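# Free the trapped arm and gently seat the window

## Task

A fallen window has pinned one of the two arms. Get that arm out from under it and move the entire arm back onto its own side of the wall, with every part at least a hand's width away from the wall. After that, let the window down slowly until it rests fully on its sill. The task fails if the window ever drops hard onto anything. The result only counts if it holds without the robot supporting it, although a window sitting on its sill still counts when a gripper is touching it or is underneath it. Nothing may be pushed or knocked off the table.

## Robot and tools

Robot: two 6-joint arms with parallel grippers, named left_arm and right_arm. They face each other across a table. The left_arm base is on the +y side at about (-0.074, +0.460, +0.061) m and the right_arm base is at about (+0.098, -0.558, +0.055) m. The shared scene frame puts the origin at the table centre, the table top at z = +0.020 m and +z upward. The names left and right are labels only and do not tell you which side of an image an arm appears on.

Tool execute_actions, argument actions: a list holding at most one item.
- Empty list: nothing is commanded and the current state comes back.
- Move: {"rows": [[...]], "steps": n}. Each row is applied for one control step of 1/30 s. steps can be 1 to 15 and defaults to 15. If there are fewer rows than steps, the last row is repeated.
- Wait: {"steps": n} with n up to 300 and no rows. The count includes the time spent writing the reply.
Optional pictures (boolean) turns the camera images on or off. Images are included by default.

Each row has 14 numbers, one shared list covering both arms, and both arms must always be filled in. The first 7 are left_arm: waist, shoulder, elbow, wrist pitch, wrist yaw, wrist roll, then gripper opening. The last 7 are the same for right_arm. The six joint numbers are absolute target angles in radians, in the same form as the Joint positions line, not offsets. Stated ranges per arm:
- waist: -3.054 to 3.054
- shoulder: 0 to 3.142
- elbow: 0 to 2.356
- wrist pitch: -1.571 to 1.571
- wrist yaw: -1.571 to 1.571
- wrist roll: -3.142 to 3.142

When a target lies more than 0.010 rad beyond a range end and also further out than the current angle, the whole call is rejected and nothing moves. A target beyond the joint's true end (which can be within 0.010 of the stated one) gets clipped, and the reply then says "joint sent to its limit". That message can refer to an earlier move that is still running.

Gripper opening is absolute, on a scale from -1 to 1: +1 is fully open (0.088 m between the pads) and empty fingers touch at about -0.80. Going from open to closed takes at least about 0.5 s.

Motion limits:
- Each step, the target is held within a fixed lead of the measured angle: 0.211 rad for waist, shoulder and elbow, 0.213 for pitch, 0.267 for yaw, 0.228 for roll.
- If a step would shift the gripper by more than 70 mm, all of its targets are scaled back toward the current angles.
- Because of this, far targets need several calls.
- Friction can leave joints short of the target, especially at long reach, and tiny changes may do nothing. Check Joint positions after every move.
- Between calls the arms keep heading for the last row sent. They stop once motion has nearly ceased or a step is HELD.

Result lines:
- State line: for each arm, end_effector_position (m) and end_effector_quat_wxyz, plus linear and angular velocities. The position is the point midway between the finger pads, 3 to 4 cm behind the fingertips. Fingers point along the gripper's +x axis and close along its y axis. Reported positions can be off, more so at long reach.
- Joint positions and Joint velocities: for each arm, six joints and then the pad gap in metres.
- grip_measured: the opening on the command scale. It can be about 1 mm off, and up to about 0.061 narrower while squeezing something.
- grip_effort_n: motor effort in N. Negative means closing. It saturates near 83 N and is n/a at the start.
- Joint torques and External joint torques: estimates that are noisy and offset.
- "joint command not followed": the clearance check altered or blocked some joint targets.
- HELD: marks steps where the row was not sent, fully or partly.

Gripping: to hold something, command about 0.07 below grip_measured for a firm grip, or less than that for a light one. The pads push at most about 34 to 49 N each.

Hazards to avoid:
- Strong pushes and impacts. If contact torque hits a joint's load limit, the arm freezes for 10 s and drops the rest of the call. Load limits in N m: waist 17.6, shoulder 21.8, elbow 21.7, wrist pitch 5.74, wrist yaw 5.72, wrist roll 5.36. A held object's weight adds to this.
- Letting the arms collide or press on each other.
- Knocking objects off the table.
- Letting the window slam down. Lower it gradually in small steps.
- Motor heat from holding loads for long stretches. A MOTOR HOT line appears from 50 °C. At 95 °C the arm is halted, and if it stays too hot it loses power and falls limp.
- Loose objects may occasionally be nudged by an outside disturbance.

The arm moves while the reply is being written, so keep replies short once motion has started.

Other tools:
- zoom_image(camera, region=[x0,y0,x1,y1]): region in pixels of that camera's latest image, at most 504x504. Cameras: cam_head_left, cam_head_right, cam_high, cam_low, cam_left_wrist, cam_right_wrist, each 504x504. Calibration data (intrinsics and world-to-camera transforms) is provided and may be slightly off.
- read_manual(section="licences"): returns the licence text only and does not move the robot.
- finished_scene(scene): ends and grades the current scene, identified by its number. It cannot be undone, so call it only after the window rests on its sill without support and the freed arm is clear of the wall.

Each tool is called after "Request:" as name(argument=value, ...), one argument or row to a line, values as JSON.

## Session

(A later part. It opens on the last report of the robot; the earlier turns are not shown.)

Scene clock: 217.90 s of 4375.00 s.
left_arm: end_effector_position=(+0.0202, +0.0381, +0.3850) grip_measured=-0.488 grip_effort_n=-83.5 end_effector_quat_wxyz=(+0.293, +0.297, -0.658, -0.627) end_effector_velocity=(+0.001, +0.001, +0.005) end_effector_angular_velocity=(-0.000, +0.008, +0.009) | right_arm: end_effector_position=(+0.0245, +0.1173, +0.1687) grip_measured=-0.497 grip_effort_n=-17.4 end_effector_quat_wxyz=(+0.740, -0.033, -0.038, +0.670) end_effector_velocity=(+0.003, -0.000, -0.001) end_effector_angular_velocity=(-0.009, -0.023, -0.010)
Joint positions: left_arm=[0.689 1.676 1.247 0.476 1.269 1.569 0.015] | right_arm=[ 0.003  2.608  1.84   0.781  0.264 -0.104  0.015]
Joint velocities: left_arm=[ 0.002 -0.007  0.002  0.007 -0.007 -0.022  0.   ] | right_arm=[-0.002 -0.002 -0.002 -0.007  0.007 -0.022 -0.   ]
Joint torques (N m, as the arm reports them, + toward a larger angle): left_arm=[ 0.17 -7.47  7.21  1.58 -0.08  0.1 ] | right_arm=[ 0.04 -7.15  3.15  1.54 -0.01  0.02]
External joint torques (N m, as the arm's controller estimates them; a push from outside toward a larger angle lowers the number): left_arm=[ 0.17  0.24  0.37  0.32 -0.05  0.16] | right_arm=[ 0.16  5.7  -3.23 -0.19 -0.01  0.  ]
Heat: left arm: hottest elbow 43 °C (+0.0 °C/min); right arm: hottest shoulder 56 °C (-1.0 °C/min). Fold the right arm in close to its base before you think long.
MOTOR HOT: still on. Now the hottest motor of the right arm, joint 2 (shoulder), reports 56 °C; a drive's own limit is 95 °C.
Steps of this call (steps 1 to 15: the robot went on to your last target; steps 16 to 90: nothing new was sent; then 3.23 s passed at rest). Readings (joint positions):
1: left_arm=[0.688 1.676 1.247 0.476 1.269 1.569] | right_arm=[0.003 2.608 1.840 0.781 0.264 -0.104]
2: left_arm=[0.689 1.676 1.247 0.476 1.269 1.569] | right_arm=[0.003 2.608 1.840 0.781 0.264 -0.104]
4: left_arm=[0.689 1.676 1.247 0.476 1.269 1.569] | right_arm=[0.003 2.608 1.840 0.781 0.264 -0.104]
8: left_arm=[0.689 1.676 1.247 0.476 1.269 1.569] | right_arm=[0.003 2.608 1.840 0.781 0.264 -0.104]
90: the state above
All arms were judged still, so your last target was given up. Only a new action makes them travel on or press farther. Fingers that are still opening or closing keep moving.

Request:
execute_actions(
  actions=[
    {"rows": [[0.689,1.676,1.259,0.481,1.268,1.573,-0.55,0.003,2.65,1.815,0.781,0.264,-0.104,-0.5],[0.689,1.670,1.264,0.483,1.268,1.573,-0.55,0.003,2.65,1.815,0.781,0.264,-0.104,-0.5],[0.689,1.664,1.270,0.486,1.268,1.573,-0.55,0.003,2.65,1.815,0.781,0.264,-0.104,-0.5],[0.689,1.658,1.275,0.488,1.268,1.573,-0.55,0.003,2.65,1.815,0.781,0.264,-0.104,-0.5],[0.689,1.652,1.280,0.491,1.268,1.573,-0.55,0.003,2.65,1.815,0.781,0.264,-0.104,-0.5],[0.689,1.646,1.285,0.493,1.268,1.573,-0.55,0.003,2.65,1.815,0.781,0.264,-0.104,-0.5],[0.689,1.640,1.290,0.496,1.268,1.573,-0.55,0.003,2.65,1.815,0.781,0.264,-0.104,-0.5],[0.689,1.633,1.296,0.498,1.268,1.573,-0.55,0.003,2.65,1.815,0.781,0.264,-0.104,-0.5],[0.689,1.627,1.301,0.501,1.268,1.573,-0.55,0.003,2.65,1.815,0.781,0.264,-0.104,-0.5],[0.689,1.621,1.306,0.503,1.268,1.573,-0.55,0.003,2.65,1.815,0.781,0.264,-0.104,-0.5],[0.689,1.615,1.311,0.506,1.268,1.573,-0.55,0.003,2.65,1.815,0.781,0.264,-0.104,-0.5],[0.689,1.609,1.316,0.508,1.268,1.573,-0.55,0.003,2.65,1.815,0.781,0.264,-0.104,-0.5],[0.689,1.603,1.322,0.511,1.268,1.573,-0.55,0.003,2.65,1.815,0.781,0.264,-0.104,-0.5],[0.689,1.597,1.327,0.513,1.268,1.573,-0.55,0.003,2.65,1.815,0.781,0.264,-0.104,-0.5],[0.689,1.591,1.332,0.516,1.268,1.573,-0.55,0.003,2.65,1.815,0.781,0.264,-0.104,-0.5]], "steps": 15},
  ],
  pictures=false,
)

Request:
execute_actions(
  actions=[
    {"rows": [[0.689,1.5885,1.3443,0.5012,1.268,1.573,-0.55,0.003,2.65,1.815,0.781,0.264,-0.104,-0.5],[0.689,1.5862,1.3567,0.4865,1.268,1.573,-0.55,0.003,2.65,1.815,0.781,0.264,-0.104,-0.5],[0.689,1.5841,1.3692,0.4719,1.268,1.573,-0.55,0.003,2.65,1.815,0.781,0.264,-0.104,-0.5],[0.689,1.5822,1.3818,0.4575,1.268,1.573,-0.55,0.003,2.65,1.815,0.781,0.264,-0.104,-0.5],[0.689,1.5806,1.3942,0.4435,1.268,1.573,-0.55,0.003,2.65,1.815,0.781,0.264,-0.104,-0.5],[0.689,1.5792,1.4064,0.4298,1.268,1.573,-0.55,0.003,2.65,1.815,0.781,0.264,-0.104,-0.5],[0.689,1.5781,1.4185,0.4166,1.268,1.573,-0.55,0.003,2.65,1.815,0.781,0.264,-0.104,-0.5],[0.689,1.5771,1.4303,0.4039,1.268,1.573,-0.55,0.003,2.65,1.815,0.781,0.264,-0.104,-0.5],[0.689,1.5763,1.4417,0.3916,1.268,1.573,-0.55,0.003,2.65,1.815,0.781,0.264,-0.104,-0.5],[0.689,1.5757,1.4526,0.3802,1.268,1.573,-0.55,0.003,2.65,1.815,0.781,0.264,-0.104,-0.5],[0.689,1.5752,1.4630,0.3693,1.268,1.573,-0.55,0.003,2.65,1.815,0.781,0.264,-0.104,-0.5],[0.689,1.5749,1.4727,0.3592,1.268,1.573,-0.55,0.003,2.65,1.815,0.781,0.264,-0.104,-0.5],[0.689,1.5747,1.4818,0.3499,1.268,1.573,-0.55,0.003,2.65,1.815,0.781,0.264,-0.104,-0.5],[0.689,1.5746,1.4902,0.3414,1.268,1.573,-0.55,0.003,2.65,1.815,0.781,0.264,-0.104,-0.5],[0.689,1.5745,1.4976,0.3339,1.268,1.573,-0.55,0.003,2.65,1.815,0.781,0.264,-0.104,-0.5]], "steps": 15},
  ],
  pictures=false,
)

Request:
execute_actions(
  actions=[
    {"rows": [[0.689,1.5745,1.5042,0.3273,1.268,1.573,-0.55,0.003,2.65,1.815,0.781,0.264,-0.104,-0.5],[0.689,1.5746,1.5099,0.3217,1.268,1.573,-0.55,0.003,2.65,1.815,0.781,0.264,-0.104,-0.5],[0.689,1.5746,1.5147,0.3169,1.268,1.573,-0.55,0.003,2.65,1.815,0.781,0.264,-0.104,-0.5],[0.689,1.5747,1.5184,0.3133,1.268,1.573,-0.55,0.003,2.65,1.815,0.781,0.264,-0.104,-0.5],[0.689,1.5747,1.5211,0.3106,1.268,1.573,-0.55,0.003,2.65,1.815,0.781,0.264,-0.104,-0.5],[0.689,1.5748,1.5227,0.3090,1.268,1.573,-0.55,0.003,2.65,1.815,0.781,0.264,-0.104,-0.5],[0.689,1.5748,1.5232,0.3085,1.268,1.573,-0.55,0.003,2.65,1.815,0.781,0.264,-0.104,-0.5],[0.689,1.5748,1.5232,0.3085,1.268,1.573,-0.55,0.003,2.65,1.815,0.781,0.264,-0.104,-0.5],[0.689,1.5748,1.5232,0.3085,1.268,1.573,-0.55,0.003,2.65,1.815,0.781,0.264,-0.104,-0.5],[0.689,1.578,1.519,0.308,1.268,1.573,-0.55,0.003,2.65,1.815,0.781,0.264,-0.104,-0.5],[0.689,1.582,1.515,0.307,1.268,1.573,-0.55,0.003,2.65,1.815,0.781,0.264,-0.104,-0.5],[0.689,1.585,1.512,0.306,1.268,1.573,-0.55,0.003,2.65,1.815,0.781,0.264,-0.104,-0.5],[0.689,1.588,1.508,0.305,1.268,1.573,-0.55,0.003,2.65,1.815,0.781,0.264,-0.104,-0.5],[0.689,1.592,1.504,0.304,1.268,1.573,-0.55,0.003,2.65,1.815,0.781,0.264,-0.104,-0.5],[0.689,1.595,1.500,0.303,1.268,1.573,-0.55,0.003,2.65,1.815,0.781,0.264,-0.104,-0.5]], "steps": 15},
  ],
  pictures=true,
)

Scene clock: 335.67 s of 4375.00 s.
left_arm: end_effector_position=(+0.0190, +0.0400, +0.3935) grip_measured=-0.488 grip_effort_n=-83.5 end_effector_quat_wxyz=(+0.290, +0.297, -0.668, -0.618) end_effector_velocity=(-0.005, +0.007, +0.046) end_effector_angular_velocity=(-0.140, -0.089, +0.005) | right_arm: end_effector_position=(+0.0245, +0.1172, +0.1691) grip_measured=-0.497 grip_effort_n=-17.4 end_effector_quat_wxyz=(+0.740, -0.032, -0.039, +0.670) end_effector_velocity=(+0.006, +0.001, +0.001) end_effector_angular_velocity=(-0.002, +0.007, -0.015)
Joint positions: left_arm=[0.689 1.666 1.259 0.48  1.273 1.569 0.015] | right_arm=[ 0.003  2.608  1.839  0.784  0.264 -0.104  0.015]
Joint velocities: left_arm=[-0.002 -0.046  0.061  0.051 -0.007  0.007 -0.   ] | right_arm=[-0.007 -0.002  0.002 -0.007  0.007  0.007  0.   ]
Joint torques (N m, as the arm reports them, + toward a larger angle): left_arm=[ -0.01 -16.88  14.29   3.71  -0.21   0.1 ] | right_arm=[ 0.02 -7.14  3.23  1.39  0.    0.01]
External joint torques (N m, as the arm's controller estimates them; a push from outside toward a larger angle lowers the number): left_arm=[-0.01 -8.76  7.19  2.39 -0.16  0.16] | right_arm=[ 0.15  5.66 -3.14 -0.33 -0.01  0.  ]
Heat: left arm: hottest elbow 43 °C (+0.0 °C/min); right arm: hottest shoulder 56 °C (+0.0 °C/min). Fold the right arm in close to its base before you think long.
MOTOR HOT: still on. Now the hottest motor of the right arm, joint 2 (shoulder), reports 56 °C; a drive's own limit is 95 °C.
Steps of this call (steps 1 to 90: nothing new was sent; then 114.27 s passed at rest; steps 91 to 105: all 15 steps of this action). Readings (joint positions):
91: left_arm=[0.689 1.676 1.247 0.476 1.269 1.569] | right_arm=[0.003 2.608 1.840 0.781 0.264 -0.104]
92: left_arm=[0.689 1.676 1.247 0.476 1.269 1.569] | right_arm=[0.003 2.608 1.840 0.781 0.264 -0.104]
94: left_arm=[0.689 1.676 1.248 0.476 1.270 1.569] | right_arm=[0.003 2.608 1.840 0.781 0.264 -0.104]
98: left_arm=[0.689 1.673 1.253 0.476 1.273 1.569] | right_arm=[0.003 2.608 1.840 0.781 0.264 -0.104]
105: the state above

Scene clock: 336.17 s of 4375.00 s.
left_arm: end_effector_position=(+0.0178, +0.0421, +0.4432) grip_measured=-0.488 grip_effort_n=-83.5 end_effector_quat_wxyz=(+0.290, +0.299, -0.678, -0.606) end_effector_velocity=(-0.001, +0.001, +0.065) end_effector_angular_velocity=(+0.013, +0.008, +0.020) | right_arm: end_effector_position=(+0.0245, +0.1172, +0.1691) grip_measured=-0.497 grip_effort_n=-17.4 end_effector_quat_wxyz=(+0.740, -0.032, -0.039, +0.670) end_effector_velocity=(+0.003, -0.000, -0.001) end_effector_angular_velocity=(-0.009, -0.023, -0.010)
Joint positions: left_arm=[0.689 1.643 1.417 0.331 1.269 1.569 0.015] | right_arm=[ 0.003  2.608  1.839  0.784  0.264 -0.104  0.015]
Joint velocities: left_arm=[-0.002 -0.012  0.252 -0.286 -0.022  0.007 -0.   ] | right_arm=[-0.002 -0.002 -0.002 -0.007  0.007 -0.022 -0.   ]
Joint torques (N m, as the arm reports them, + toward a larger angle): left_arm=[  0.01 -16.36  13.63   3.21  -0.09   0.08] | right_arm=[ 0.02 -7.15  3.2   1.38 -0.01  0.01]
External joint torques (N m, as the arm's controller estimates them; a push from outside toward a larger angle lowers the number): left_arm=[ 0.   -9.    6.81  2.   -0.02  0.14] | right_arm=[ 0.14  5.76 -3.21 -0.34 -0.01  0.  ]
Heat: left arm: hottest elbow 44 °C (+1.0 °C/min); right arm: hottest shoulder 56 °C (+0.0 °C/min). Fold the right arm in close to its base before you think long.
MOTOR HOT: still on. Now the hottest motor of the right arm, joint 2 (shoulder), reports 56 °C; a drive's own limit is 95 °C.
Steps of this call (steps 1 to 15: all 15 steps of this action). Readings (joint positions):
1: left_arm=[0.689 1.665 1.263 0.481 1.273 1.569] | right_arm=[0.003 2.608 1.839 0.784 0.264 -0.104]
2: left_arm=[0.689 1.663 1.269 0.477 1.273 1.569] | right_arm=[0.003 2.608 1.839 0.784 0.264 -0.104]
4: left_arm=[0.689 1.659 1.290 0.458 1.273 1.569] | right_arm=[0.003 2.608 1.839 0.784 0.264 -0.104]
8: left_arm=[0.689 1.649 1.342 0.410 1.270 1.569] | right_arm=[0.003 2.608 1.839 0.784 0.264 -0.104]
15: the state above

Scene clock: 336.67 s of 4375.00 s.
left_arm: end_effector_position=(+0.0175, +0.0426, +0.4542) grip_measured=-0.488 grip_effort_n=-83.5 end_effector_quat_wxyz=(+0.290, +0.299, -0.677, -0.607) end_effector_velocity=(+0.000, -0.003, -0.000) end_effector_angular_velocity=(+0.017, +0.018, +0.029) | right_arm: end_effector_position=(+0.0245, +0.1172, +0.1691) grip_measured=-0.497 grip_effort_n=-17.4 end_effector_quat_wxyz=(+0.740, -0.032, -0.039, +0.670) end_effector_velocity=(+0.001, -0.000, -0.001) end_effector_angular_velocity=(-0.008, -0.009, +0.005)
Joint positions: left_arm=[0.689 1.642 1.461 0.283 1.269 1.569 0.015] | right_arm=[ 0.003  2.608  1.839  0.784  0.264 -0.104  0.015]
Joint velocities: left_arm=[-0.007 -0.007 -0.002 -0.022 -0.037 -0.007 -0.   ] | right_arm=[-0.002 -0.002 -0.002 -0.007 -0.007 -0.007 -0.   ]
Joint torques (N m, as the arm reports them, + toward a larger angle): left_arm=[  0.2  -14.2   11.03   3.03  -0.07   0.08] | right_arm=[ 0.03 -7.14  3.2   1.38  0.    0.02]
External joint torques (N m, as the arm's controller estimates them; a push from outside toward a larger angle lowers the number): left_arm=[ 0.27 -6.92  4.37  1.81 -0.01  0.14] | right_arm=[ 0.03  5.77 -3.21 -0.35  0.    0.  ]
Heat: left arm: hottest elbow 44 °C (+1.0 °C/min); right arm: hottest shoulder 56 °C (+0.0 °C/min). Fold the right arm in close to its base before you think long.
MOTOR HOT: still on. Now the hottest motor of the right arm, joint 2 (shoulder), reports 56 °C; a drive's own limit is 95 °C.
Steps of this call (steps 1 to 15: all 15 steps of this action). Readings (joint positions):
1: left_arm=[0.689 1.642 1.425 0.322 1.269 1.569] | right_arm=[0.003 2.608 1.839 0.784 0.264 -0.104]
2: left_arm=[0.689 1.642 1.432 0.314 1.269 1.569] | right_arm=[0.003 2.608 1.839 0.784 0.264 -0.104]
4: left_arm=[0.689 1.642 1.445 0.302 1.269 1.569] | right_arm=[0.003 2.608 1.839 0.784 0.264 -0.104]
8: left_arm=[0.689 1.642 1.459 0.288 1.269 1.569] | right_arm=[0.003 2.608 1.839 0.784 0.264 -0.104]
15: the state above
camera_calibration (this result's frames):
cam_left_wrist: T_world_to_cam=[[0.0841915, -0.0953648, -0.991876, 0.459566], [0.927737, -0.355735, 0.11295, -0.0218462], [-0.363616, -0.929709, 0.0585236, 0.0966089], [0, 0, 0, 1]] pos_world=[0.0167046, 0.125873, 0.452646]
cam_right_wrist: T_world_to_cam=[[0.987372, -0.142341, 0.069538, -0.0141603], [0.0259411, -0.287753, -0.957353, 0.2295], [0.15628, 0.947068, -0.280427, 0.0187709], [0, 0, 0, 1]] pos_world=[0.00509448, 0.0462465, 0.225961]

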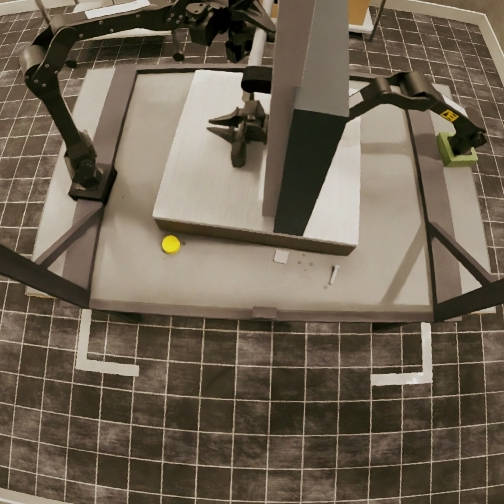

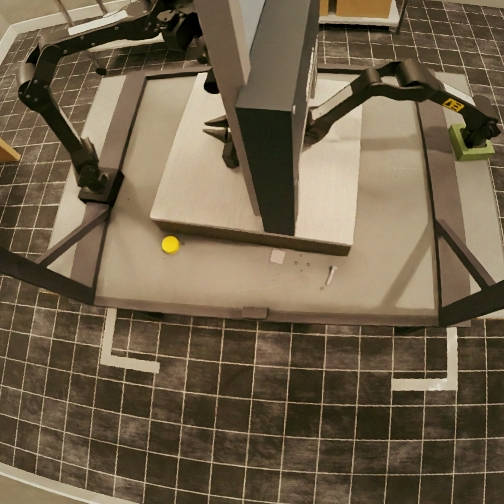

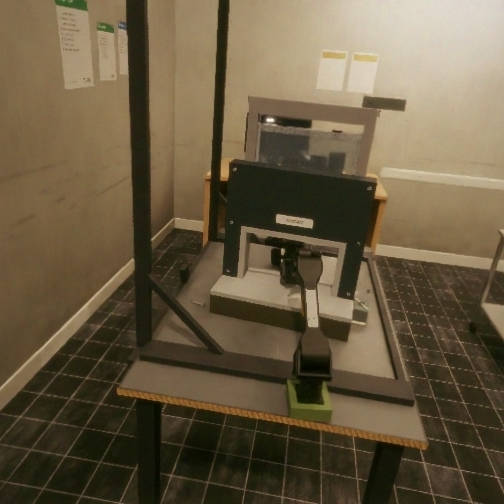

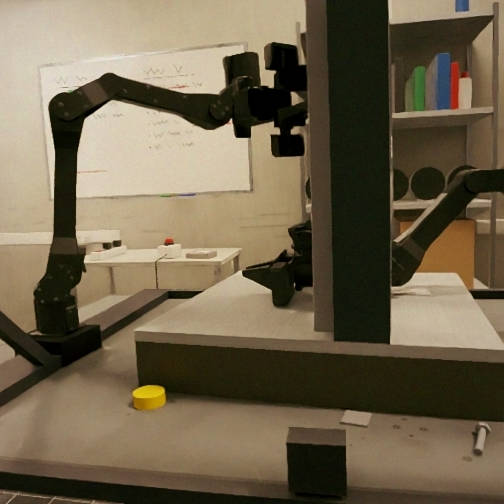

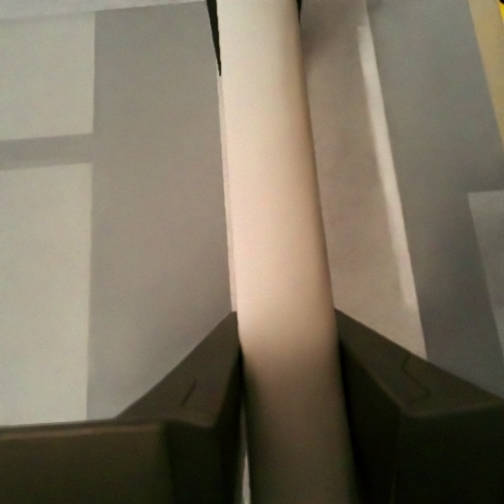

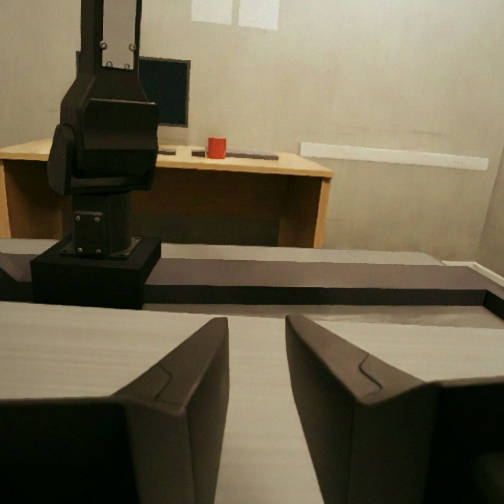

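Request:
execute_actions(
  actions=[
    {"rows": [[0.689,1.595,1.5,0.303,1.268,1.573,-0.55,0.003,2.642,1.818,0.780,0.264,-0.104,-0.5],[0.689,1.595,1.5,0.303,1.268,1.573,-0.55,0.003,2.634,1.822,0.779,0.264,-0.104,-0.5],[0.689,1.595,1.5,0.303,1.268,1.573,-0.55,0.003,2.625,1.825,0.777,0.264,-0.104,-0.5],[0.689,1.595,1.5,0.303,1.268,1.573,-0.55,0.003,2.617,1.828,0.776,0.264,-0.104,-0.5],[0.689,1.595,1.5,0.303,1.268,1.573,-0.55,0.003,2.609,1.832,0.775,0.264,-0.091,-0.5],[0.689,1.595,1.5,0.303,1.268,1.573,-0.55,0.003,2.601,1.835,0.774,0.264,-0.078,-0.5],[0.689,1.595,1.5,0.303,1.268,1.573,-0.55,0.003,2.593,1.838,0.773,0.264,-0.065,-0.5],[0.689,1.595,1.5,0.303,1.268,1.573,-0.55,0.003,2.585,1.842,0.772,0.264,-0.052,-0.5],[0.689,1.595,1.5,0.303,1.268,1.573,-0.55,0.003,2.576,1.845,0.770,0.264,-0.039,-0.5],[0.689,1.595,1.5,0.303,1.268,1.573,-0.55,0.003,2.568,1.848,0.769,0.264,-0.026,-0.5],[0.689,1.595,1.5,0.303,1.268,1.573,-0.55,0.003,2.560,1.852,0.768,0.264,-0.013,-0.5],[0.689,1.595,1.5,0.303,1.268,1.573,-0.55,0.003,2.552,1.855,0.767,0.264,0,-0.5],[0.689,1.595,1.5,0.303,1.268,1.573,-0.55,0.004,2.547,1.845,0.772,0.265,0,-0.5],[0.689,1.595,1.5,0.303,1.268,1.573,-0.55,0.005,2.538,1.825,0.782,0.266,0,-0.5],[0.689,1.595,1.5,0.303,1.268,1.573,-0.55,0.008,2.524,1.796,0.797,0.269,0,-0.5]], "steps": 15},
  ],
  pictures=false,
)

Request:
execute_actions(
  actions=[
    {"rows": [[0.689,1.595,1.5,0.303,1.268,1.573,-0.55,0.011,2.505,1.756,0.817,0.272,0,-0.5],[0.689,1.595,1.5,0.303,1.268,1.573,-0.55,0.015,2.481,1.707,0.842,0.276,0,-0.5],[0.689,1.595,1.5,0.303,1.268,1.573,-0.55,0.020,2.454,1.651,0.871,0.281,0,-0.5],[0.689,1.595,1.5,0.303,1.268,1.573,-0.55,0.025,2.426,1.591,0.901,0.286,0,-0.5],[0.689,1.595,1.5,0.303,1.268,1.573,-0.55,0.030,2.395,1.526,0.934,0.291,0,-0.5],[0.689,1.595,1.5,0.303,1.268,1.573,-0.55,0.036,2.369,1.472,0.961,0.297,0,-0.5],[0.689,1.595,1.5,0.303,1.268,1.573,-0.55,0.043,2.343,1.417,0.989,0.304,0,-0.5],[0.689,1.595,1.5,0.303,1.268,1.573,-0.55,0.049,2.317,1.363,1.016,0.310,0,-0.5],[0.689,1.595,1.5,0.303,1.268,1.573,-0.55,0.056,2.292,1.309,1.043,0.317,0,-0.5],[0.689,1.595,1.5,0.303,1.268,1.573,-0.55,0.062,2.266,1.255,1.071,0.323,0,-0.5],[0.689,1.595,1.5,0.303,1.268,1.573,-0.55,0.069,2.244,1.208,1.095,0.330,0,-0.5],[0.689,1.595,1.5,0.303,1.268,1.573,-0.55,0.075,2.221,1.160,1.119,0.336,0,-0.5],[0.689,1.595,1.5,0.303,1.268,1.573,-0.55,0.082,2.199,1.113,1.143,0.343,0,-0.5],[0.689,1.595,1.5,0.303,1.268,1.573,-0.55,0.088,2.176,1.065,1.167,0.349,0,-0.5],[0.689,1.595,1.5,0.303,1.268,1.573,-0.55,0.095,2.154,1.018,1.191,0.356,0,-0.5]], "steps": 15},
  ],
  pictures=false,
)

Request:
execute_actions(
  actions=[
    {"rows": [[0.689,1.596,1.499,0.303,1.268,1.573,-0.55,0.098,2.132,0.975,1.211,0.359,0,-0.5],[0.689,1.597,1.498,0.303,1.268,1.573,-0.55,0.1,2.110,0.932,1.231,0.361,0,-0.5],[0.689,1.597,1.497,0.302,1.268,1.573,-0.55,0.1,2.089,0.890,1.251,0.361,0,-0.5],[0.689,1.598,1.496,0.302,1.268,1.573,-0.55,0.1,2.067,0.847,1.271,0.361,0,-0.5],[0.689,1.599,1.495,0.302,1.268,1.573,-0.55,0.1,2.045,0.804,1.288,0.361,0,-0.5],[0.689,1.600,1.494,0.302,1.268,1.573,-0.55,0.1,2.008,0.768,1.288,0.361,0,-0.5],[0.689,1.601,1.493,0.302,1.268,1.573,-0.55,0.1,1.962,0.732,1.275,0.361,0,-0.5],[0.689,1.601,1.491,0.301,1.268,1.573,-0.55,0.1,1.913,0.696,1.257,0.361,0,-0.5],[0.689,1.602,1.490,0.301,1.268,1.573,-0.55,0.1,1.863,0.660,1.238,0.361,0,-0.5],[0.689,1.603,1.489,0.301,1.268,1.573,-0.55,0.1,1.812,0.623,1.217,0.361,0,-0.5],[0.689,1.604,1.488,0.301,1.268,1.573,-0.55,0.1,1.761,0.587,1.194,0.361,0,-0.5],[0.689,1.605,1.487,0.301,1.268,1.573,-0.55,0.1,1.702,0.565,1.155,0.361,0,-0.5],[0.689,1.605,1.486,0.300,1.268,1.573,-0.55,0.1,1.643,0.543,1.115,0.361,0,-0.5],[0.689,1.606,1.485,0.300,1.268,1.573,-0.55,0.1,1.584,0.522,1.076,0.361,0,-0.5],[0.689,1.607,1.484,0.300,1.268,1.573,-0.55,0.1,1.525,0.500,1.036,0.361,0,-0.5]], "steps": 15},
  ],
  pictures=false,
)

Request:
execute_actions(
  actions=[
    {"rows": [[0.689,1.607,1.483,0.301,1.268,1.573,-0.55,0.1,1.466,0.478,0.997,0.361,0,-0.5],[0.689,1.607,1.482,0.302,1.268,1.573,-0.55,0.1,1.407,0.456,0.958,0.361,0,-0.5],[0.689,1.607,1.480,0.305,1.268,1.573,-0.55,0.1,1.348,0.434,0.918,0.361,0,-0.5],[0.689,1.607,1.476,0.308,1.268,1.573,-0.55,0.1,1.289,0.412,0.879,0.361,0,-0.5],[0.689,1.607,1.472,0.312,1.268,1.573,-0.55,0.1,1.230,0.390,0.840,0.361,0,-0.5],[0.689,1.607,1.468,0.317,1.268,1.573,-0.55,0.1,1.174,0.373,0.796,0.361,0,-0.5],[0.689,1.607,1.462,0.322,1.268,1.573,-0.55,0.1,1.118,0.356,0.752,0.361,0,-0.5],[0.689,1.607,1.456,0.328,1.268,1.573,-0.55,0.1,1.063,0.339,0.708,0.361,0,-0.5],[0.689,1.607,1.450,0.334,1.268,1.573,-0.55,0.1,1.007,0.322,0.664,0.361,0,-0.5],[0.689,1.607,1.443,0.341,1.268,1.573,-0.55,0.1,0.951,0.305,0.620,0.361,0,-0.5],[0.689,1.607,1.436,0.348,1.268,1.573,-0.55,0.1,0.895,0.288,0.576,0.361,0,-0.5],[0.689,1.608,1.429,0.356,1.268,1.573,-0.55,0.1,0.839,0.271,0.532,0.361,0,-0.5],[0.689,1.608,1.421,0.364,1.268,1.573,-0.55,0.1,0.784,0.254,0.488,0.361,0,-0.5],[0.689,1.608,1.414,0.371,1.268,1.573,-0.55,0.1,0.728,0.238,0.444,0.361,0,-0.5],[0.689,1.609,1.406,0.379,1.268,1.573,-0.55,0.1,0.672,0.221,0.400,0.361,0,-0.5]], "steps": 15},
  ],
  pictures=false,
)

Request:
execute_actions(
  actions=[
    {"rows": [[0.689,1.609,1.399,0.387,1.268,1.573,-0.55,0.1,0.612,0.210,0.352,0.361,0,-0.5],[0.689,1.610,1.392,0.395,1.268,1.573,-0.55,0.1,0.558,0.199,0.308,0.361,0,-0.5],[0.689,1.610,1.385,0.403,1.268,1.573,-0.55,0.1,0.509,0.190,0.269,0.361,0,-0.5],[0.689,1.611,1.378,0.410,1.268,1.573,-0.55,0.1,0.465,0.182,0.233,0.361,0,-0.5],[0.689,1.611,1.371,0.417,1.268,1.573,-0.55,0.1,0.426,0.174,0.202,0.361,0,-0.5],[0.689,1.612,1.365,0.424,1.268,1.573,-0.55,0.1,0.393,0.168,0.175,0.361,0,-0.5],[0.689,1.613,1.359,0.431,1.268,1.573,-0.55,0.1,0.365,0.162,0.152,0.361,0,-0.5],[0.689,1.613,1.354,0.436,1.268,1.573,-0.55,0.1,0.341,0.158,0.133,0.361,0,-0.5],[0.689,1.614,1.349,0.442,1.268,1.573,-0.55,0.1,0.323,0.154,0.119,0.361,0,-0.5],[0.689,1.614,1.345,0.447,1.268,1.573,-0.55,0.1,0.310,0.152,0.108,0.361,0,-0.5],[0.689,1.615,1.341,0.451,1.268,1.573,-0.55,0.1,0.303,0.150,0.102,0.361,0,-0.5],[0.689,1.615,1.339,0.454,1.268,1.573,-0.55,0.1,0.3,0.15,0.1,0.361,0,-0.5],[0.689,1.616,1.336,0.456,1.268,1.573,-0.55,0.1,0.3,0.15,0.1,0.361,0,-0.5],[0.689,1.616,1.335,0.458,1.268,1.573,-0.55,0.1,0.3,0.15,0.1,0.361,0,-0.5],[0.689,1.616,1.335,0.458,1.268,1.573,-0.55,0.1,0.3,0.15,0.1,0.361,0,-0.5]], "steps": 15},
  ],
  pictures=true,
)

Scene clock: 409.73 s of 4375.00 s.
left_arm: end_effector_position=(+0.0176, +0.0425, +0.4541) grip_measured=-0.488 grip_effort_n=-83.5 end_effector_quat_wxyz=(+0.291, +0.299, -0.676, -0.607) end_effector_velocity=(-0.002, +0.001, -0.001) end_effector_angular_velocity=(+0.002, -0.002, -0.010) | right_arm: end_effector_position=(+0.0247, +0.1157, +0.1885) grip_measured=-0.497 grip_effort_n=-17.4 end_effector_quat_wxyz=(+0.741, +0.011, -0.014, +0.671) end_effector_velocity=(+0.007, -0.046, +0.138) end_effector_angular_velocity=(+0.317, +0.161, -0.001)
Joint positions: left_arm=[0.689 1.642 1.461 0.282 1.268 1.569 0.015] | right_arm=[ 0.003  2.571  1.832  0.775  0.264 -0.012  0.015]
Joint velocities: left_arm=[-0.002 -0.002 -0.002 -0.007  0.007  0.007 -0.   ] | right_arm=[ 0.002 -0.315 -0.305  0.3    0.007  0.11   0.   ]
Joint torques (N m, as the arm reports them, + toward a larger angle): left_arm=[ -0.07 -13.95  11.13   3.01  -0.07   0.07] | right_arm=[  0.36 -14.15   4.67   1.74   0.08   0.07]
External joint torques (N m, as the arm's controller estimates them; a push from outside toward a larger angle lowers the number): left_arm=[-0.03 -6.62  4.37  1.8  -0.01  0.13] | right_arm=[ 0.24 -1.02 -1.9  -0.01  0.04  0.06]
Heat: left arm: hottest elbow 56 °C (+8.1 °C/min); right arm: hottest shoulder 56 °C (+0.0 °C/min). Fold the left arm in close to its base before you think long. Fold the right arm in close to its base before you think long.
MOTOR HOT: a motor of the left arm reached 50 °C. Now the hottest motor of the left arm, joint 3 (elbow), reports 56 °C. The temperature limit of the motors' drives, at which the controller stops that arm, is 95 °C. To cool a motor, set the load down, stop pushing, or move to a pose that needs little force.
MOTOR HOT: still on. Now the hottest motor of the right arm, joint 2 (shoulder), reports 56 °C; a drive's own limit is 95 °C.
Steps of this call (steps 1 to 15: the robot went on to your last target; steps 16 to 90: nothing new was sent; then 69.57 s passed at rest; steps 91 to 105: all 15 steps of this action). Readings (joint positions):
91: left_arm=[0.689 1.642 1.461 0.282 1.268 1.569] | right_arm=[0.003 2.608 1.839 0.784 0.264 -0.104]
92: left_arm=[0.689 1.642 1.461 0.282 1.268 1.569] | right_arm=[0.003 2.608 1.839 0.784 0.264 -0.104]
94: left_arm=[0.689 1.642 1.461 0.282 1.268 1.569] | right_arm=[0.003 2.607 1.839 0.784 0.264 -0.104]
98: left_arm=[0.689 1.642 1.461 0.282 1.268 1.569] | right_arm=[0.003 2.599 1.839 0.778 0.264 -0.078]
105: the state above

Scene clock: 410.23 s of 4375.00 s.
left_arm: end_effector_position=(+0.0176, +0.0425, +0.4541) grip_measured=-0.488 grip_effort_n=-83.5 end_effector_quat_wxyz=(+0.291, +0.299, -0.676, -0.607) end_effector_velocity=(+0.003, -0.002, -0.002) end_effector_angular_velocity=(+0.022, +0.019, +0.024) | right_arm: end_effector_position=(+0.0125, -0.0054, +0.1893) grip_measured=-0.497 grip_effort_n=-17.9 end_effector_quat_wxyz=(+0.740, +0.019, -0.011, +0.672) end_effector_velocity=(-0.009, -0.303, -0.024) end_effector_angular_velocity=(-0.043, -0.009, +0.010)
Joint positions: left_arm=[0.689 1.642 1.461 0.282 1.268 1.569 0.015] | right_arm=[ 0.08   2.223  1.137  1.131  0.338 -0.003  0.015]
Joint velocities: left_arm=[ 0.002 -0.002 -0.002 -0.022 -0.022 -0.007 -0.   ] | right_arm=[ 0.193 -0.706 -1.473  0.725  0.183 -0.007 -0.   ]
Joint torques (N m, as the arm reports them, + toward a larger angle): left_arm=[  0.04 -13.98  11.03   2.98  -0.08   0.1 ] | right_arm=[  0.19 -10.64   4.     1.74   0.09   0.08]
External joint torques (N m, as the arm's controller estimates them; a push from outside toward a larger angle lowers the number): left_arm=[-0.01 -6.72  4.29  1.78  0.    0.17] | right_arm=[ 0.5  -0.4  -1.46 -0.03  0.07  0.07]
Heat: left arm: hottest elbow 56 °C (+8.1 °C/min); right arm: hottest shoulder 57 °C (+1.0 °C/min). Fold the left arm in close to its base before you think long. Fold the right arm in close to its base before you think long.
MOTOR HOT: still on. Now the hottest motor of the left arm, joint 3 (elbow), reports 56 °C; a drive's own limit is 95 °C.
MOTOR HOT: still on. Now the hottest motor of the right arm, joint 2 (shoulder), reports 57 °C; a drive's own limit is 95 °C.
Steps of this call (steps 1 to 15: all 15 steps of this action). Readings (joint positions):
1: left_arm=[0.689 1.642 1.461 0.282 1.268 1.569] | right_arm=[0.004 2.558 1.816 0.787 0.265 -0.009]
2: left_arm=[0.689 1.642 1.461 0.282 1.268 1.569] | right_arm=[0.004 2.539 1.790 0.803 0.267 -0.007]
4: left_arm=[0.689 1.642 1.461 0.282 1.268 1.569] | right_arm=[0.008 2.491 1.711 0.847 0.275 -0.005]
8: left_arm=[0.689 1.642 1.461 0.282 1.268 1.569] | right_arm=[0.028 2.384 1.502 0.953 0.295 -0.003]
15: the state above

Scene clock: 410.73 s of 4375.00 s.
left_arm: end_effector_position=(+0.0176, +0.0424, +0.4539) grip_measured=-0.488 grip_effort_n=-83.5 end_effector_quat_wxyz=(+0.291, +0.299, -0.676, -0.608) end_effector_velocity=(-0.003, -0.001, -0.005) end_effector_angular_velocity=(+0.020, +0.014, -0.015) | right_arm: end_effector_position=(+0.0400, -0.1405, +0.2341) grip_measured=-0.497 grip_effort_n=-17.4 end_effector_quat_wxyz=(+0.740, +0.007, -0.005, +0.672) end_effector_velocity=(+0.067, -0.250, +0.220) end_effector_angular_velocity=(+0.035, +0.002, +0.005)
Joint positions: left_arm=[0.689 1.642 1.461 0.28  1.268 1.569 0.015] | right_arm=[ 0.1    1.666  0.565  1.118  0.359 -0.003  0.015]
Joint velocities: left_arm=[-0.007  0.002 -0.007 -0.007  0.007 -0.007 -0.   ] | right_arm=[-0.002 -1.731 -0.706 -0.989 -0.007 -0.007 -0.   ]
Joint torques (N m, as the arm reports them, + toward a larger angle): left_arm=[  0.07 -12.6    9.28   2.87  -0.02   0.1 ] | right_arm=[ 0.08 -5.87  3.6   1.32  0.07  0.08]
External joint torques (N m, as the arm's controller estimates them; a push from outside toward a larger angle lowers the number): left_arm=[ 0.07 -5.4   2.57  1.66  0.05  0.16] | right_arm=[ 0.08 -0.17 -1.47 -0.32  0.08  0.07]
Heat: left arm: hottest elbow 56 °C (+8.1 °C/min); right arm: hottest shoulder 57 °C (+1.0 °C/min). Fold the left arm in close to its base before you think long. Fold the right arm in close to its base before you think long.
MOTOR HOT: still on. Now the hottest motor of the left arm, joint 3 (elbow), reports 56 °C; a drive's own limit is 95 °C.
MOTOR HOT: still on. Now the hottest motor of the right arm, joint 2 (shoulder), reports 57 °C; a drive's own limit is 95 °C.
Steps of this call (steps 1 to 15: all 15 steps of this action). Readings (joint positions):
1: left_arm=[0.689 1.642 1.461 0.282 1.268 1.569] | right_arm=[0.086 2.200 1.089 1.155 0.344 -0.003]
2: left_arm=[0.689 1.642 1.461 0.282 1.268 1.569] | right_arm=[0.091 2.177 1.044 1.177 0.348 -0.003]
4: left_arm=[0.689 1.642 1.461 0.281 1.268 1.569] | right_arm=[0.098 2.131 0.955 1.221 0.352 -0.003]
8: left_arm=[0.689 1.642 1.461 0.281 1.268 1.569] | right_arm=[0.100 2.020 0.791 1.260 0.357 -0.003]
15: the state above

Scene clock: 411.23 s of 4375.00 s.
left_arm: end_effector_position=(+0.0180, +0.0418, +0.4387) grip_measured=-0.488 grip_effort_n=-83.5 end_effector_quat_wxyz=(+0.291, +0.300, -0.675, -0.608) end_effector_velocity=(-0.003, +0.000, -0.056) end_effector_angular_velocity=(+0.019, +0.015, -0.000) | right_arm: end_effector_position=(+0.0741, -0.2672, +0.2715) grip_measured=-0.497 grip_effort_n=-17.4 end_effector_quat_wxyz=(+0.740, -0.012, +0.005, +0.672) end_effector_velocity=(+0.063, -0.229, -0.054) end_effector_angular_velocity=(-0.145, -0.046, -0.010)
Joint positions: left_arm=[0.688 1.642 1.402 0.336 1.266 1.569 0.015] | right_arm=[ 0.1    0.803  0.273  0.504  0.359 -0.003  0.015]
Joint velocities: left_arm=[-0.007 -0.007 -0.222  0.198 -0.007 -0.007 -0.   ] | right_arm=[-0.002 -1.697 -0.505 -1.341  0.007 -0.007 -0.   ]
Joint torques (N m, as the arm reports them, + toward a larger angle): left_arm=[  0.01 -12.37   9.07   3.25   0.06   0.1 ] | right_arm=[ 0.04 -1.9   5.02  1.33  0.08  0.08]
External joint torques (N m, as the arm's controller estimates them; a push from outside toward a larger angle lowers the number): left_arm=[ 0.04 -4.96  2.24  2.03  0.11  0.16] | right_arm=[ 0.03 -0.37 -1.47 -0.29  0.07  0.07]
Heat: left arm: hottest elbow 56 °C (+8.1 °C/min); right arm: hottest shoulder 57 °C (+1.0 °C/min). Fold the left arm in close to its base before you think long. Fold the right arm in close to its base before you think long.
MOTOR HOT: still on. Now the hottest motor of the left arm, joint 3 (elbow), reports 56 °C; a drive's own limit is 95 °C.
MOTOR HOT: still on. Now the hottest motor of the right arm, joint 2 (shoulder), reports 57 °C; a drive's own limit is 95 °C.
Steps of this call (steps 1 to 15: all 15 steps of this action). Readings (joint positions):
1: left_arm=[0.689 1.642 1.461 0.280 1.268 1.569] | right_arm=[0.100 1.607 0.542 1.083 0.359 -0.003]
2: left_arm=[0.689 1.642 1.461 0.280 1.267 1.569] | right_arm=[0.100 1.547 0.520 1.046 0.359 -0.003]
4: left_arm=[0.689 1.642 1.459 0.280 1.266 1.569] | right_arm=[0.100 1.429 0.477 0.972 0.359 -0.003]
8: left_arm=[0.689 1.642 1.447 0.293 1.266 1.569] | right_arm=[0.100 1.197 0.394 0.810 0.359 -0.003]
15: the state above

Scene clock: 411.73 s of 4375.00 s.
left_arm: end_effector_position=(+0.0186, +0.0409, +0.4151) grip_measured=-0.488 grip_effort_n=-83.5 end_effector_quat_wxyz=(+0.292, +0.300, -0.674, -0.609) end_effector_velocity=(+0.000, -0.001, -0.019) end_effector_angular_velocity=(+0.028, +0.026, +0.004) | right_arm: end_effector_position=(+0.0894, -0.3239, +0.2547) grip_measured=-0.497 grip_effort_n=-17.4 end_effector_quat_wxyz=(+0.740, -0.018, +0.008, +0.672) end_effector_velocity=(+0.002, -0.010, -0.009) end_effector_angular_velocity=(-0.017, -0.011, +0.005)
Joint positions: left_arm=[0.688 1.649 1.317 0.427 1.264 1.569 0.015] | right_arm=[ 0.1    0.31   0.162  0.11   0.359 -0.003  0.015]
Joint velocities: left_arm=[-0.002  0.007 -0.061  0.051 -0.007 -0.022 -0.   ] | right_arm=[-0.002 -0.1   -0.022 -0.095 -0.007 -0.007 -0.   ]
Joint torques (N m, as the arm reports them, + toward a larger angle): left_arm=[  0.05 -12.71   9.03   3.28   0.09   0.09] | right_arm=[ 0.04 -0.21  5.53  1.45  0.08  0.09]
External joint torques (N m, as the arm's controller estimates them; a push from outside toward a larger angle lowers the number): left_arm=[ 0.05 -5.18  2.15  2.03  0.16  0.16] | right_arm=[ 0.03 -0.37 -1.46 -0.25  0.07  0.08]
Heat: left arm: hottest elbow 56 °C (+7.1 °C/min); right arm: hottest shoulder 56 °C (+0.0 °C/min). Fold the left arm in close to its base before you think long. Fold the right arm in close to its base before you think long.
MOTOR HOT: still on. Now the hottest motor of the left arm, joint 3 (elbow), reports 56 °C; a drive's own limit is 95 °C.
MOTOR HOT: still on. Now the hottest motor of the right arm, joint 2 (shoulder), reports 56 °C; a drive's own limit is 95 °C.
Steps of this call (steps 1 to 15: all 15 steps of this action). Readings (joint positions):
1: left_arm=[0.688 1.642 1.394 0.344 1.265 1.569] | right_arm=[0.100 0.747 0.257 0.458 0.359 -0.003]
2: left_arm=[0.688 1.642 1.387 0.351 1.265 1.569] | right_arm=[0.100 0.690 0.242 0.413 0.359 -0.003]
4: left_arm=[0.688 1.643 1.373 0.367 1.265 1.569] | right_arm=[0.100 0.582 0.217 0.327 0.359 -0.003]
8: left_arm=[0.688 1.646 1.346 0.395 1.264 1.569] | right_arm=[0.100 0.417 0.185 0.197 0.359 -0.003]
15: the state above
camera_calibration (this result's frames):
cam_left_wrist: T_world_to_cam=[[0.0801874, -0.0888362, -0.992813, 0.420739], [0.9297, -0.352542, 0.106635, -0.0165573], [-0.359482, -0.93157, 0.0543216, 0.0995185], [0, 0, 0, 1]] pos_world=[0.0174304, 0.124248, 0.414075]
cam_right_wrist: T_world_to_cam=[[0.990071, -0.140008, -0.0125315, -0.125595], [-0.0582714, -0.327666, -0.942995, 0.17378], [0.12792, 0.934362, -0.332571, 0.462098], [0, 0, 0, 1]] pos_world=[0.0753629, -0.392409, 0.31598]

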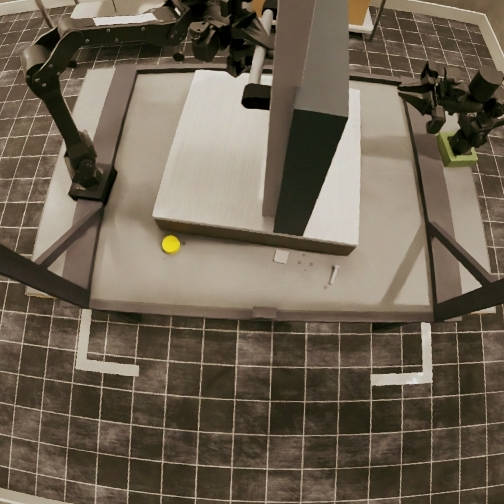

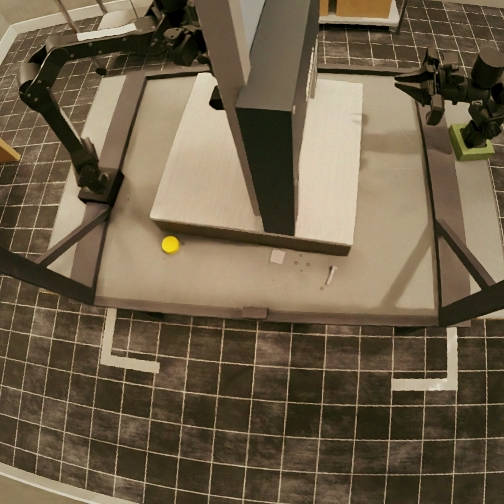

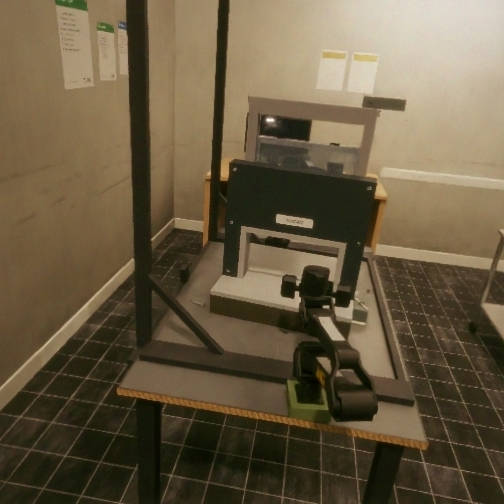

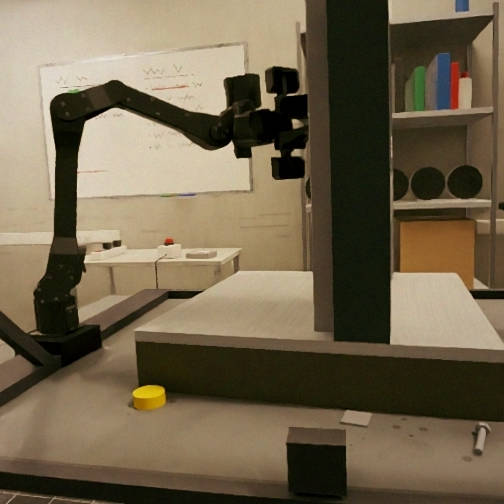

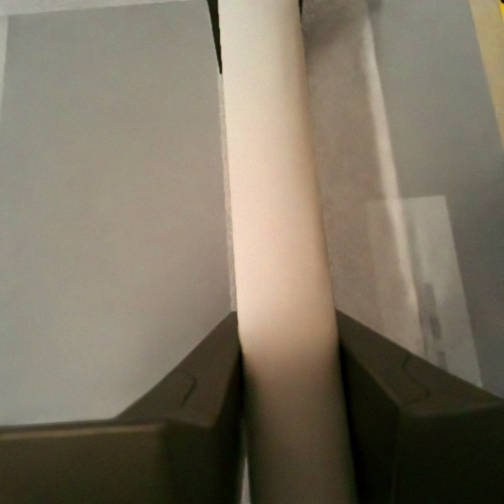

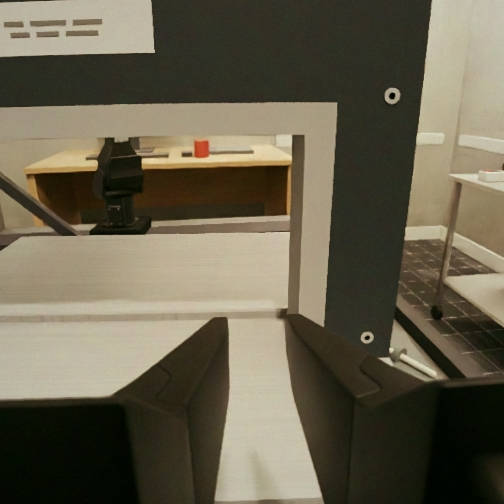

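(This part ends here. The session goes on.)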